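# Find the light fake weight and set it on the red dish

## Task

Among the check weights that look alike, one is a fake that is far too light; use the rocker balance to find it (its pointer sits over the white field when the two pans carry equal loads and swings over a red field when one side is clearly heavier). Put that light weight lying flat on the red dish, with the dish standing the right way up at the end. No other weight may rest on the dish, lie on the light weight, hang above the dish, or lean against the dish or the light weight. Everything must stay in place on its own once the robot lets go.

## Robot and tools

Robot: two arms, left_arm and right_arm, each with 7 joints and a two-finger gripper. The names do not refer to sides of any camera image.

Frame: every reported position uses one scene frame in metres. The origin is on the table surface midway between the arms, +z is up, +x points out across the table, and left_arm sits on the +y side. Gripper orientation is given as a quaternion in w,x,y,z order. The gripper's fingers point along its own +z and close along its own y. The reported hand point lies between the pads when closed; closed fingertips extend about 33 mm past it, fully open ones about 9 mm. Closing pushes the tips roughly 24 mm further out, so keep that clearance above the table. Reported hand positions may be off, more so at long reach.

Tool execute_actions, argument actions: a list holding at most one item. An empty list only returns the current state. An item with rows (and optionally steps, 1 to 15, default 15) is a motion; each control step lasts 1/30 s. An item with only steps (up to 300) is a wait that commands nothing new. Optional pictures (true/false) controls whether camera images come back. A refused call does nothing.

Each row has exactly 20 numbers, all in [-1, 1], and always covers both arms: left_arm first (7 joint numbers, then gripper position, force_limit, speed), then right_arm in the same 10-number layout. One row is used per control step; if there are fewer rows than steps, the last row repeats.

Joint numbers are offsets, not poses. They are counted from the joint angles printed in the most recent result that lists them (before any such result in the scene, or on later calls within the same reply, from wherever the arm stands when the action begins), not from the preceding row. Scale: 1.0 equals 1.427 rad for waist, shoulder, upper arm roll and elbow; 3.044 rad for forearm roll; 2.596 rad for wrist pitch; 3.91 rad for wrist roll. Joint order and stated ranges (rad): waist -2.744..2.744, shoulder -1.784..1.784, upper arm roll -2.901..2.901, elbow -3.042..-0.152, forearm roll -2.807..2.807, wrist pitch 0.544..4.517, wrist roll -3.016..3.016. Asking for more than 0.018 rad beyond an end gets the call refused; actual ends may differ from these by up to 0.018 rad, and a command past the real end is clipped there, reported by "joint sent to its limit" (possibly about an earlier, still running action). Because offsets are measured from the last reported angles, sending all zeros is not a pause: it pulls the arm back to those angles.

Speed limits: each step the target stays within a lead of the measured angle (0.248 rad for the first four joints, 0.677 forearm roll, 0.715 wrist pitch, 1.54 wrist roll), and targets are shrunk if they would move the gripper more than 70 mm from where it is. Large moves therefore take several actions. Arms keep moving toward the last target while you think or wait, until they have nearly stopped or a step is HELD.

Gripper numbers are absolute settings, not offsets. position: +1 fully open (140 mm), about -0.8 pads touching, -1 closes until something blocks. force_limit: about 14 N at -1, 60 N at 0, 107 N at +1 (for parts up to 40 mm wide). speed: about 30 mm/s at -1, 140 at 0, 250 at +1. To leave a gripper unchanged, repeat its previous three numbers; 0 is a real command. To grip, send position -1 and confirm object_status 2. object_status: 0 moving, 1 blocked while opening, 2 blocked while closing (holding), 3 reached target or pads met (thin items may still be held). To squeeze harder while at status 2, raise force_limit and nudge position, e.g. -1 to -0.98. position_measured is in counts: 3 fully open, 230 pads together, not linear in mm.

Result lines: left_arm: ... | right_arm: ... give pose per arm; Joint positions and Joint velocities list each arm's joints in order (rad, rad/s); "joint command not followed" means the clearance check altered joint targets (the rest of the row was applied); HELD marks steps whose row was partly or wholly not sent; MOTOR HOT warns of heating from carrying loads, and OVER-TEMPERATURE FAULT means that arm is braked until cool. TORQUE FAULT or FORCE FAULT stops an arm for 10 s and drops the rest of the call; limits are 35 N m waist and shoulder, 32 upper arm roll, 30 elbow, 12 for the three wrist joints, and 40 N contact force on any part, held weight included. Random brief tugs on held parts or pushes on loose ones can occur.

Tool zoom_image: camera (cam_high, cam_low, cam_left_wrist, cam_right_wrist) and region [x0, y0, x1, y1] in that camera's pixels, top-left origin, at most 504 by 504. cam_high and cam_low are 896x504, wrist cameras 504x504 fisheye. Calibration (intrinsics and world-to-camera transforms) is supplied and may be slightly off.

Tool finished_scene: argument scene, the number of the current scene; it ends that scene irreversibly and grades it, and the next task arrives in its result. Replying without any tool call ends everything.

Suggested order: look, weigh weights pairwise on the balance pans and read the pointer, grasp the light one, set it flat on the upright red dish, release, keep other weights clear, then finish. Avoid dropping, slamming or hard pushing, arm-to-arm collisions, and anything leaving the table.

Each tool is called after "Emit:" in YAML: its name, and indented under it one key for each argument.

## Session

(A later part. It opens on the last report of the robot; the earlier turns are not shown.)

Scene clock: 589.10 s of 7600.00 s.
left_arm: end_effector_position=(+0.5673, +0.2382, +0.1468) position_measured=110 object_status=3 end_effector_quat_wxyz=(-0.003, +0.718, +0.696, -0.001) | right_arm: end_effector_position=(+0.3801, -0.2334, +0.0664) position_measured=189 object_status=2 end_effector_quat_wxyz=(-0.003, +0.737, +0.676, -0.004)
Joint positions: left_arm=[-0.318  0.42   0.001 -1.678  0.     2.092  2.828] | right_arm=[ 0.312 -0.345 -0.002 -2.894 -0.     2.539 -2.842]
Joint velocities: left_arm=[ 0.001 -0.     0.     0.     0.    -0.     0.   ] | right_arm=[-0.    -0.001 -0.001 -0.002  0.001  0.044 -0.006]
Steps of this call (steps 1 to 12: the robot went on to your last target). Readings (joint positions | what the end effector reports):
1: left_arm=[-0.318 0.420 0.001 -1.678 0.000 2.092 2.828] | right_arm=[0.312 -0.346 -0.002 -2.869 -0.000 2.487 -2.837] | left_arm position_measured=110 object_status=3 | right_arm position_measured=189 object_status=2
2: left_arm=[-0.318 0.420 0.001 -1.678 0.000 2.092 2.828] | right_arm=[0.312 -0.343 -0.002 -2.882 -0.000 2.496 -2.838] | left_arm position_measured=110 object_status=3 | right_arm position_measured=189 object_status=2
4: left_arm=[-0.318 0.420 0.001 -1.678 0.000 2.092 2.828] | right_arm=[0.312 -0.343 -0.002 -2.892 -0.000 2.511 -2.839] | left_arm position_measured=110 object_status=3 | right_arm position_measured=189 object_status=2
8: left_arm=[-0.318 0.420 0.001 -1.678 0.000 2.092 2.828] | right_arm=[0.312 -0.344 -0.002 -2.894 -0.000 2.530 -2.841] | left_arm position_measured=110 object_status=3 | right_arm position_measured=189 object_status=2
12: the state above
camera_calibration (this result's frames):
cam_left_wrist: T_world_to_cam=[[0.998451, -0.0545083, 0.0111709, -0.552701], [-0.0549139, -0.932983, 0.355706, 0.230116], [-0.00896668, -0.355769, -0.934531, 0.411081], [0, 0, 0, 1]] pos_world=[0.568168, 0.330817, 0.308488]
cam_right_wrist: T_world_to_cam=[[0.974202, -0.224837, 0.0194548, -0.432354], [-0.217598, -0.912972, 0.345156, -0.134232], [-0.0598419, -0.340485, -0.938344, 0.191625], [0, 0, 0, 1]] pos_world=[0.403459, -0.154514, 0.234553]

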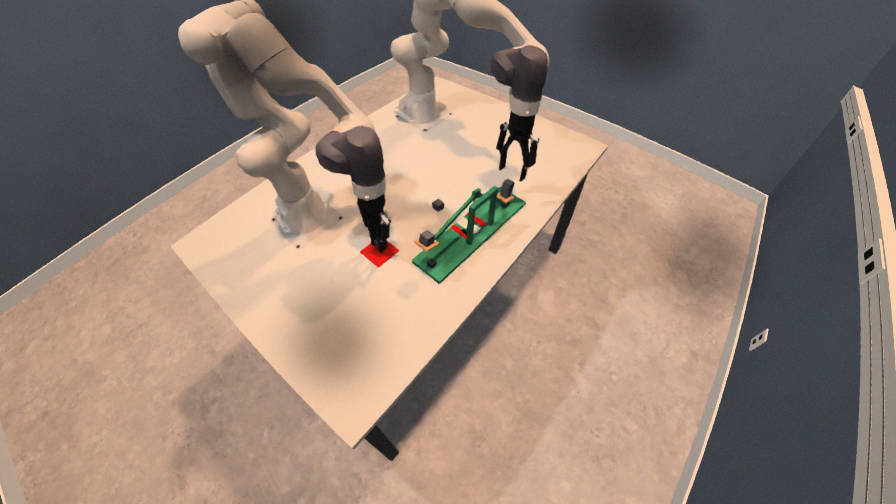

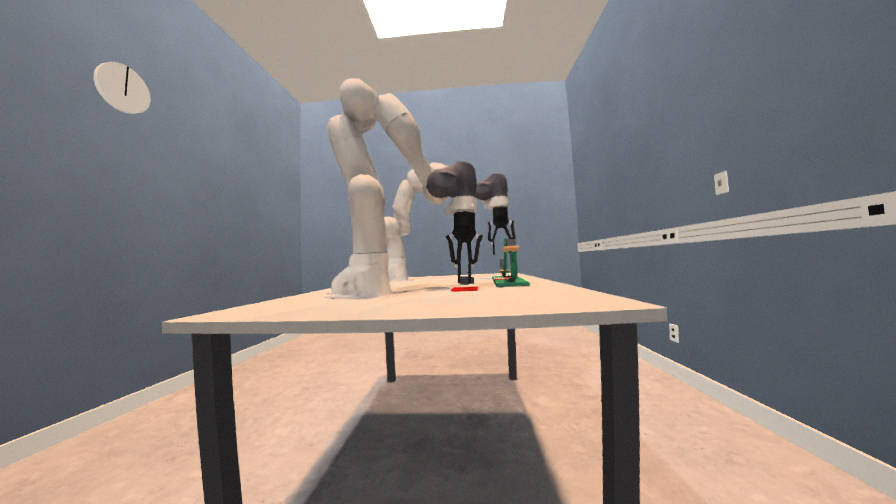

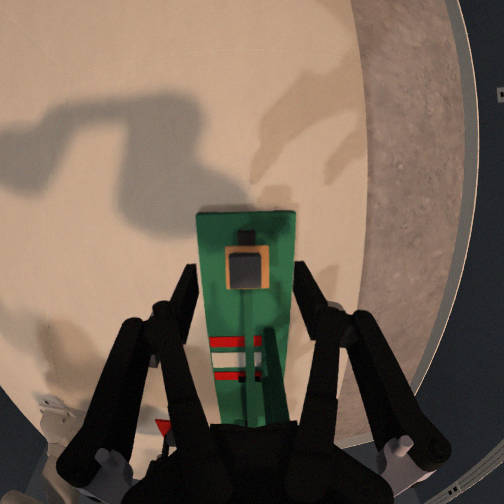

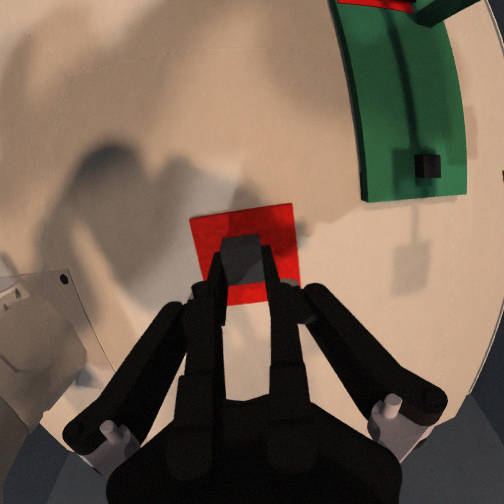

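Emit:
execute_actions:
  actions:
    - {"rows":[[0,0,0,0,0,0,0,0.15,0,-0.3,0,0,0,0,0,0.003,0,-1,0,-0.5],[0,0,0,0,0,0,0,0.15,0,-0.3,0,0.0007,0,-0.0002,0,0.006,0,-1,0,-0.5],[0,0,0,0,0,0,0,0.15,0,-0.3,0,0.0027,0,-0.0009,0,0.01,0,-1,0,-0.5],[0,0,0,0,0,0,0,0.15,0,-0.3,0,0.0057,0,-0.0018,0,0.014,0,-1,0,-0.5],[0,0,0,0,0,0,0,0.15,0,-0.3,0,0.0093,0,-0.0029,0,0.018,0,-1,0,-0.5],[0,0,0,0,0,0,0,0.15,0,-0.3,0,0.0132,0,-0.0042,0,0.022,0,-1,0,-0.5],[0,0,0,0,0,0,0,0.15,0,-0.3,0,0.0171,0,-0.0054,0,0.025,0,-1,0,-0.5],[0,0,0,0,0,0,0,0.15,0,-0.3,0,0.0207,0,-0.0065,0,0.026,0,-1,0,-0.5],[0,0,0,0,0,0,0,0.15,0,-0.3,0,0.0237,0,-0.0074,0,0.026,0,-1,0,-0.5],[0,0,0,0,0,0,0,0.15,0,-0.3,0,0.0257,0,-0.0081,0,0.025,0,-1,0,-0.5],[0,0,0,0,0,0,0,0.15,0,-0.3,0,0.0264,0,-0.0083,0,0.024,0,-1,0,-0.5]],"steps":15}

Emit:
zoom_image:
  camera: "cam_low"
  region: [435, 250, 495, 300]

Emit:
execute_actions:
  actions:
    - {"rows":[[0,0,0,0,0,0,0,0.15,0,-0.3,0,0,0,0,0,0,0,0,0,-0.3],[0,0,0,0,0,0,0,0.15,0,-0.3,0,0,0,0,0,0,0,0,0,-0.3],[0,0,0,0,0,0,0,0.15,0,-0.3,0,0,0,0,0,0,0,0,0,-0.3],[0,0,0,0,0,0,0,0.15,0,-0.3,0,0,0,0,0,0,0,0,0,-0.3],[0,0,0,0,0,0,0,0.15,0,-0.3,0,0,0,0,0,0,0,0,0,-0.3],[0,0,0,0,0,0,0,0.15,0,-0.3,0,0,0,0,0,-0.003,0,0,0,-0.3],[0,0,0,0,0,0,0,0.15,0,-0.3,0,-0.003,0,0.001,0,-0.01,0,0,0,-0.3],[0,0,0,0,0,0,0,0.15,0,-0.3,0,-0.011,0,0.003,0,-0.02,0,0,0,-0.3],[0,0,0,0,0,0,0,0.15,0,-0.3,0,-0.023,0,0.006,0,-0.032,0,0,0,-0.3],[0,0,0,0,0,0,0,0.15,0,-0.3,0,-0.037,0,0.01,0,-0.044,0,0,0,-0.3],[0,0,0,0,0,0,0,0.15,0,-0.3,0,-0.052,0,0.014,0,-0.054,0,0,0,-0.3],[0,0,0,0,0,0,0,0.15,0,-0.3,0,-0.066,0,0.018,0,-0.061,0,0,0,-0.3],[0,0,0,0,0,0,0,0.15,0,-0.3,0,-0.078,0,0.021,0,-0.064,0,0,0,-0.3],[0,0,0,0,0,0,0,0.15,0,-0.3,0,-0.086,0,0.023,0,-0.064,0,0,0,-0.3],[0,0,0,0,0,0,0,0.15,0,-0.3,0,-0.089,0,0.024,0,-0.064,0,0,0,-0.3]],"steps":15}
  pictures: false

Emit:
execute_actions:
  actions:
    - {"steps":8}

Emit:
zoom_image:
  camera: "cam_low"
  region: [435, 250, 495, 300]

Scene clock: 612.13 s of 7600.00 s.
left_arm: end_effector_position=(+0.5673, +0.2382, +0.1468) position_measured=110 object_status=3 end_effector_quat_wxyz=(-0.003, +0.718, +0.696, -0.001) | right_arm: end_effector_position=(+0.3815, -0.2331, +0.0554) position_measured=189 object_status=2 end_effector_quat_wxyz=(-0.001, +0.736, +0.677, -0.001)
Joint positions: left_arm=[-0.318  0.42   0.001 -1.678  0.     2.092  2.828] | right_arm=[ 0.312 -0.31  -0.002 -2.904 -0.     2.593 -2.844]
Joint velocities: left_arm=[ 0.     0.     0.001  0.001 -0.001  0.    -0.   ] | right_arm=[-0.     0.012 -0.     0.    -0.     0.03  -0.   ]
Steps of this call (steps 1 to 30: the robot went on to your last target; steps 31 to 90: nothing new was sent; then 19.53 s passed at rest; steps 91 to 105: all 15 steps of this action). Readings (joint positions | what the end effector reports):
91: left_arm=[-0.318 0.420 0.001 -1.678 0.000 2.092 2.828] | right_arm=[0.312 -0.345 -0.002 -2.894 -0.000 2.546 -2.844] | left_arm position_measured=110 object_status=3 | right_arm position_measured=189 object_status=2
92: left_arm=[-0.318 0.420 0.001 -1.678 0.000 2.092 2.828] | right_arm=[0.312 -0.345 -0.002 -2.894 -0.000 2.547 -2.844] | left_arm position_measured=110 object_status=3 | right_arm position_measured=189 object_status=2
94: left_arm=[-0.318 0.420 0.001 -1.678 0.000 2.092 2.828] | right_arm=[0.312 -0.343 -0.002 -2.894 -0.000 2.553 -2.844] | left_arm position_measured=110 object_status=3 | right_arm position_measured=189 object_status=2
98: left_arm=[-0.318 0.420 0.001 -1.678 0.000 2.092 2.828] | right_arm=[0.312 -0.328 -0.002 -2.898 -0.000 2.577 -2.844] | left_arm position_measured=110 object_status=3 | right_arm position_measured=189 object_status=2
105: the state above
camera_calibration (this result's frames):
cam_left_wrist: T_world_to_cam=[[0.998451, -0.0545084, 0.0111707, -0.552701], [-0.054914, -0.932983, 0.355706, 0.230116], [-0.00896687, -0.355769, -0.934531, 0.411081], [0, 0, 0, 1]] pos_world=[0.568168, 0.330817, 0.308488]
cam_right_wrist: T_world_to_cam=[[0.974456, -0.222915, 0.0272836, -0.433518], [-0.218657, -0.914023, 0.341689, -0.129493], [-0.0512298, -0.338927, -0.939417, 0.178559], [0, 0, 0, 1]] pos_world=[0.403277, -0.154479, 0.223816]

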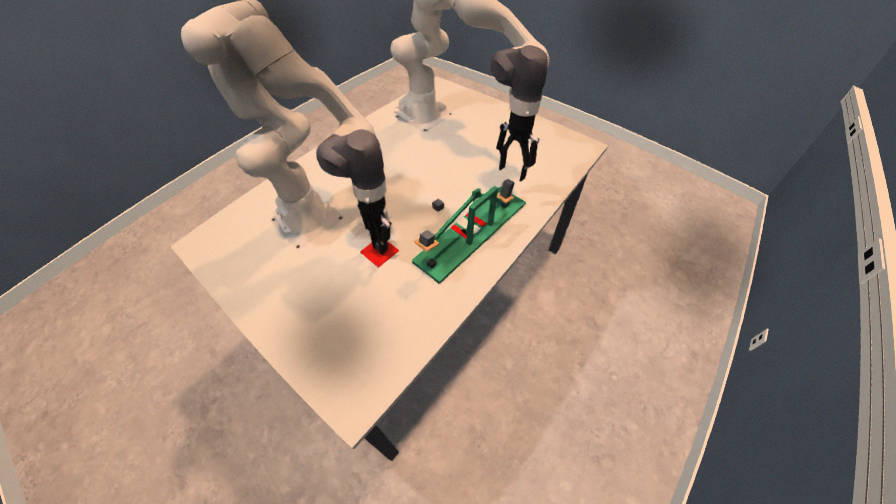

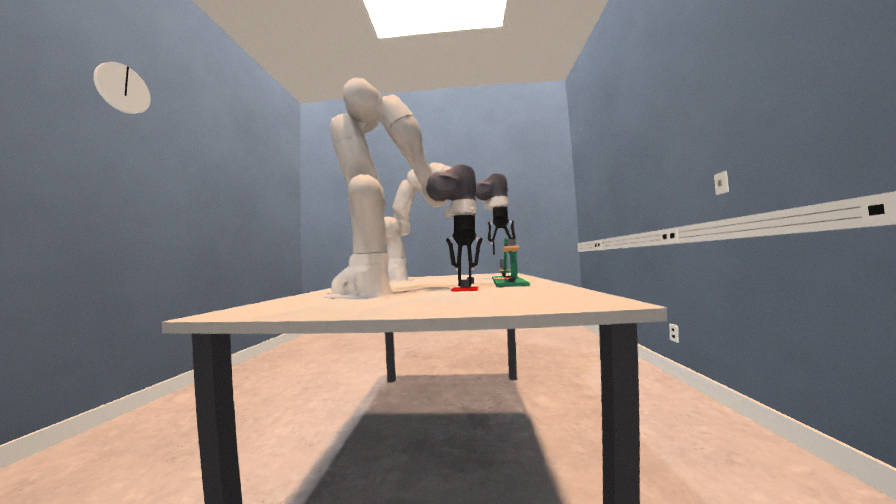

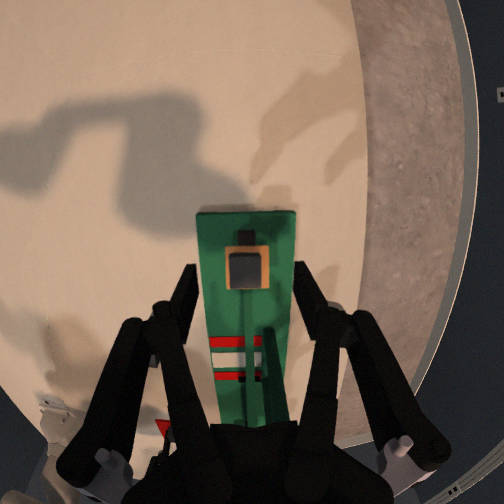

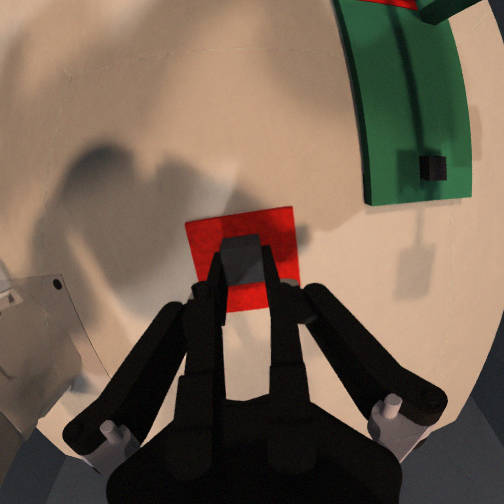

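Region (435, 250, 495, 300) of cam_low's 896x504 image, scaled by 8.400, with more detail than that image has.

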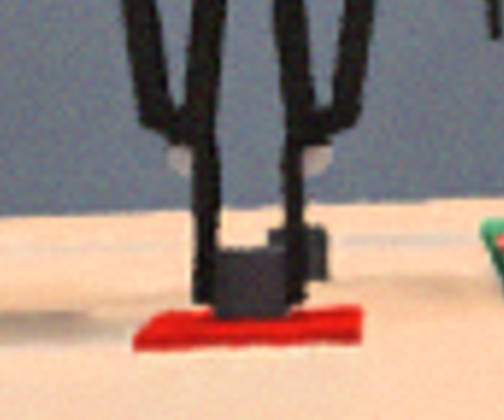

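Scene clock: 612.63 s of 7600.00 s.
left_arm: end_effector_position=(+0.5673, +0.2382, +0.1468) position_measured=110 object_status=3 end_effector_quat_wxyz=(-0.003, +0.718, +0.696, -0.001) | right_arm: end_effector_position=(+0.3866, -0.2320, +0.0897) position_measured=129 object_status=0 end_effector_quat_wxyz=(+0.003, +0.736, +0.677, +0.005)
Joint positions: left_arm=[-0.318  0.42   0.001 -1.678  0.     2.092  2.828] | right_arm=[ 0.312 -0.411 -0.002 -2.878 -0.     2.479 -2.844]
Joint velocities: left_arm=[-0.001 -0.001  0.    -0.    -0.001 -0.001 -0.001] | right_arm=[-0.002 -0.391 -0.     0.135 -0.001 -0.279  0.   ]
Steps of this call (steps 1 to 15: all 15 steps of this action). Readings (joint positions | what the end effector reports):
1: left_arm=[-0.318 0.420 0.001 -1.678 0.000 2.092 2.828] | right_arm=[0.312 -0.309 -0.002 -2.904 -0.000 2.593 -2.844] | left_arm position_measured=110 object_status=3 | right_arm position_measured=189 object_status=0
2: left_arm=[-0.318 0.420 0.001 -1.678 0.000 2.092 2.828] | right_arm=[0.312 -0.309 -0.002 -2.904 -0.000 2.593 -2.844] | left_arm position_measured=110 object_status=3 | right_arm position_measured=189 object_status=0
4: left_arm=[-0.318 0.420 0.001 -1.678 0.000 2.092 2.828] | right_arm=[0.312 -0.309 -0.002 -2.904 -0.000 2.593 -2.844] | left_arm position_measured=110 object_status=3 | right_arm position_measured=173 object_status=0
8: left_arm=[-0.318 0.420 0.001 -1.678 0.000 2.092 2.828] | right_arm=[0.312 -0.312 -0.002 -2.904 -0.000 2.581 -2.844] | left_arm position_measured=110 object_status=3 | right_arm position_measured=150 object_status=0
15: the state above

Scene clock: 612.90 s of 7600.00 s.
left_arm: end_effector_position=(+0.5673, +0.2382, +0.1468) position_measured=110 object_status=3 end_effector_quat_wxyz=(-0.003, +0.718, +0.696, -0.001) | right_arm: end_effector_position=(+0.3846, -0.2324, +0.0976) position_measured=129 object_status=3 end_effector_quat_wxyz=(+0.001, +0.736, +0.677, +0.002)
Joint positions: left_arm=[-0.318  0.42   0.001 -1.678  0.     2.092  2.828] | right_arm=[ 0.312 -0.435 -0.002 -2.87  -0.     2.44  -2.844]
Joint velocities: left_arm=[ 0.002 -0.     0.    -0.     0.     0.001  0.   ] | right_arm=[-0.     0.    -0.     0.     0.002 -0.065 -0.002]
Steps of this call (steps 1 to 8: the robot went on to your last target). Readings (joint positions | what the end effector reports):
1: left_arm=[-0.318 0.420 0.001 -1.678 0.000 2.092 2.828] | right_arm=[0.312 -0.421 -0.002 -2.874 -0.000 2.470 -2.844] | left_arm position_measured=110 object_status=3 | right_arm position_measured=129 object_status=0
2: left_arm=[-0.318 0.420 0.001 -1.678 0.000 2.092 2.828] | right_arm=[0.312 -0.428 -0.002 -2.872 -0.000 2.464 -2.844] | left_arm position_measured=110 object_status=3 | right_arm position_measured=129 object_status=0
4: left_arm=[-0.318 0.420 0.001 -1.678 0.000 2.092 2.828] | right_arm=[0.312 -0.434 -0.002 -2.870 -0.000 2.453 -2.844] | left_arm position_measured=110 object_status=3 | right_arm position_measured=129 object_status=3
8: the state above
camera_calibration (this result's frames):
cam_left_wrist: T_world_to_cam=[[0.998451, -0.0545083, 0.0111708, -0.552701], [-0.0549139, -0.932983, 0.355706, 0.230116], [-0.0089668, -0.355769, -0.934531, 0.411081], [0, 0, 0, 1]] pos_world=[0.568168, 0.330817, 0.308488]
cam_right_wrist: T_world_to_cam=[[0.97429, -0.222891, 0.0328324, -0.438018], [-0.22065, -0.914569, 0.338934, -0.141668], [-0.0455178, -0.337465, -0.940237, 0.216881], [0, 0, 0, 1]] pos_world=[0.40537, -0.154006, 0.266316]

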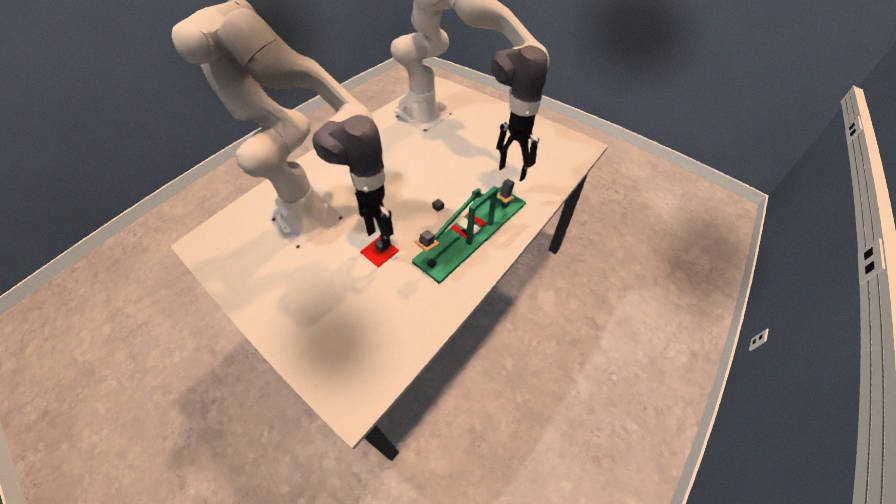

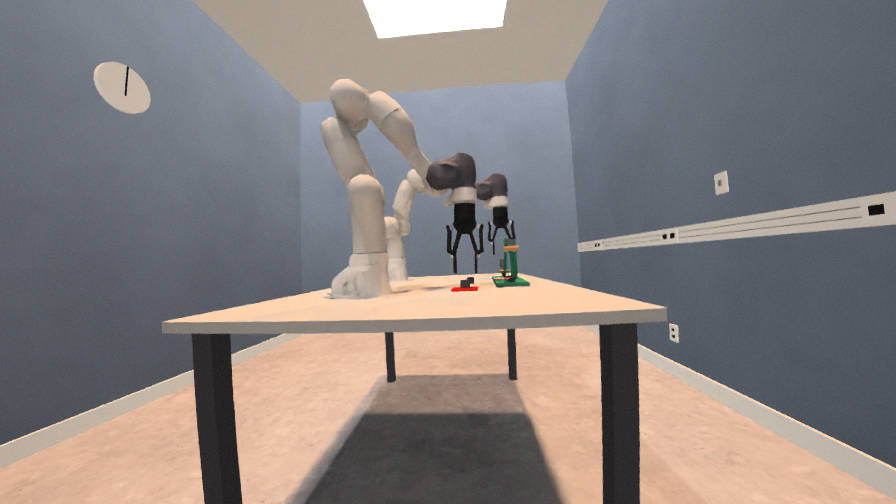

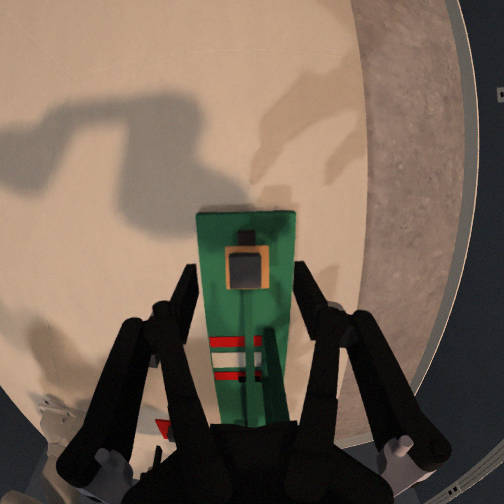

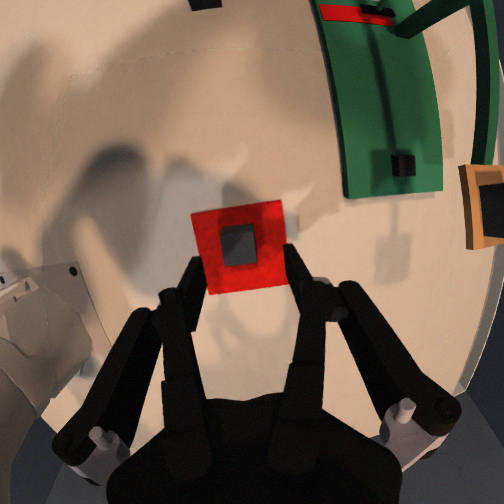

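Region (435, 250, 495, 300) of cam_low's 896x504 image, scaled by 8.400, with more detail than that image has.

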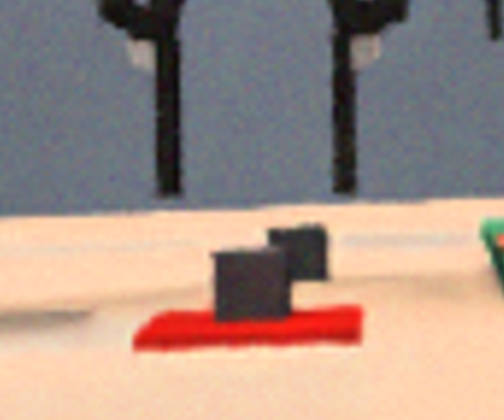

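Emit:
execute_actions:
  actions: []

Scene clock: 615.60 s of 7600.00 s.
left_arm: end_effector_position=(+0.5673, +0.2382, +0.1468) position_measured=110 object_status=3 end_effector_quat_wxyz=(-0.003, +0.718, +0.696, -0.001) | right_arm: end_effector_position=(+0.3812, -0.2331, +0.0967) position_measured=129 object_status=3 end_effector_quat_wxyz=(-0.002, +0.736, +0.677, -0.002)
Joint positions: left_arm=[-0.318  0.42   0.001 -1.678  0.     2.092  2.828] | right_arm=[ 0.312 -0.435 -0.002 -2.87  -0.     2.429 -2.844]
Joint velocities: left_arm=[-0.    -0.     0.002  0.001  0.001 -0.    -0.   ] | right_arm=[ 0.     0.001 -0.     0.     0.001  0.001 -0.002]
Steps of this call (steps 1 to 30: the robot went on to your last target; steps 31 to 81: nothing new was sent). Readings (joint positions | what the end effector reports):
1: left_arm=[-0.318 0.420 0.001 -1.678 0.000 2.092 2.828] | right_arm=[0.312 -0.435 -0.002 -2.870 -0.000 2.438 -2.844] | left_arm position_measured=110 object_status=3 | right_arm position_measured=129 object_status=3
2: left_arm=[-0.318 0.420 0.001 -1.678 0.000 2.092 2.828] | right_arm=[0.312 -0.435 -0.002 -2.870 -0.000 2.436 -2.844] | left_arm position_measured=110 object_status=3 | right_arm position_measured=129 object_status=3
4: left_arm=[-0.318 0.420 0.001 -1.678 0.000 2.092 2.828] | right_arm=[0.312 -0.435 -0.002 -2.870 -0.000 2.434 -2.844] | left_arm position_measured=110 object_status=3 | right_arm position_measured=129 object_status=3
8: left_arm=[-0.318 0.420 0.001 -1.678 0.000 2.092 2.828] | right_arm=[0.312 -0.435 -0.002 -2.870 -0.000 2.431 -2.844] | left_arm position_measured=110 object_status=3 | right_arm position_measured=129 object_status=3
81: the state above
All arms were judged still, so your last target was given up. Only a new action makes them travel on or press farther. Fingers that are still opening or closing keep moving.
camera_calibration (this result's frames):
cam_left_wrist: T_world_to_cam=[[0.998451, -0.0545083, 0.0111706, -0.552701], [-0.0549139, -0.932983, 0.355706, 0.230116], [-0.00896699, -0.355769, -0.934531, 0.411081], [0, 0, 0, 1]] pos_world=[0.568168, 0.330817, 0.308488]
cam_right_wrist: T_world_to_cam=[[0.974584, -0.222819, 0.0231954, -0.434075], [-0.217092, -0.9138, 0.34328, -0.144349], [-0.0552934, -0.339591, -0.938947, 0.218735], [0, 0, 0, 1]] pos_world=[0.4038, -0.154346, 0.265001]

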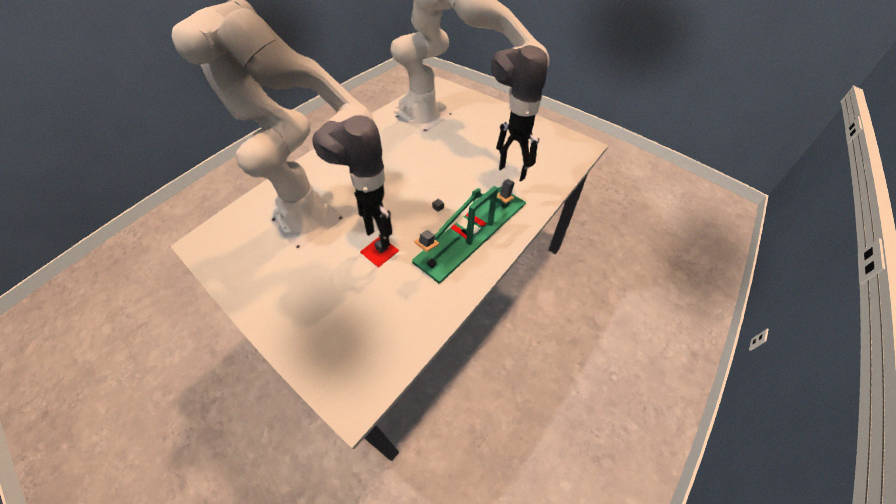

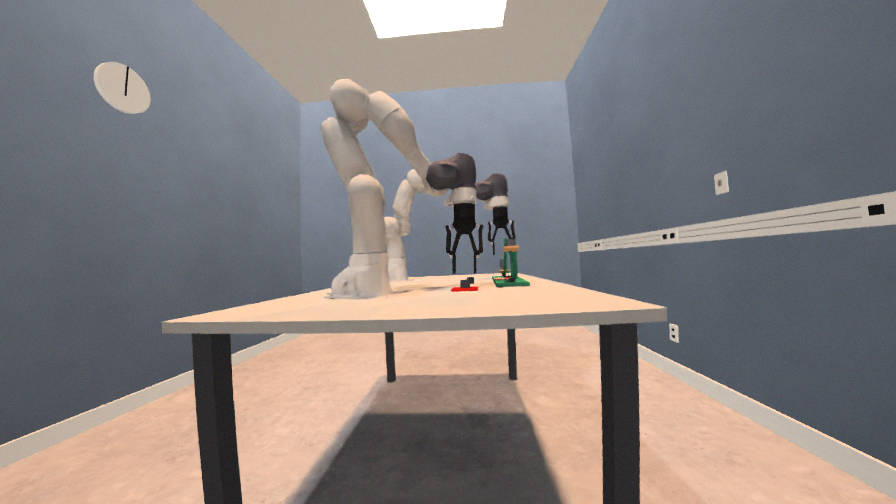

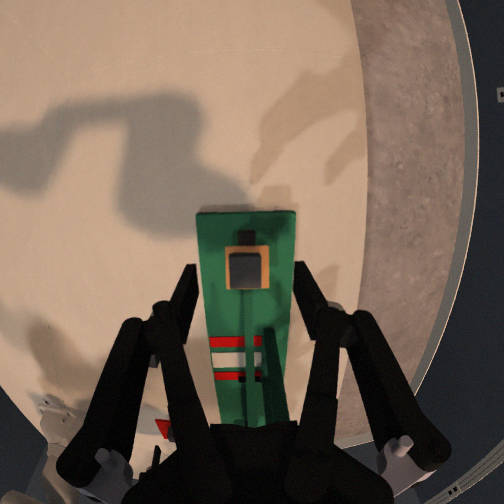

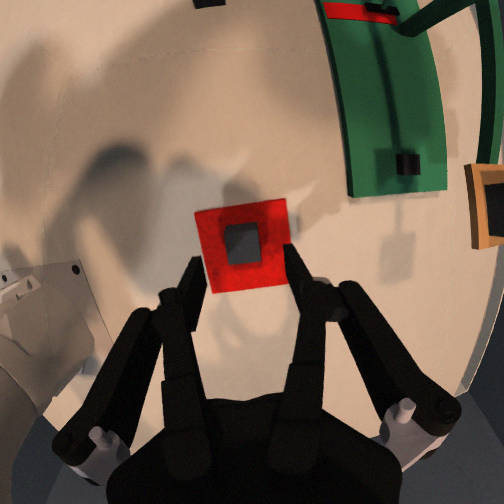

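Emit:
finished_scene:
  scene: 2

The scene is finished: the task was done.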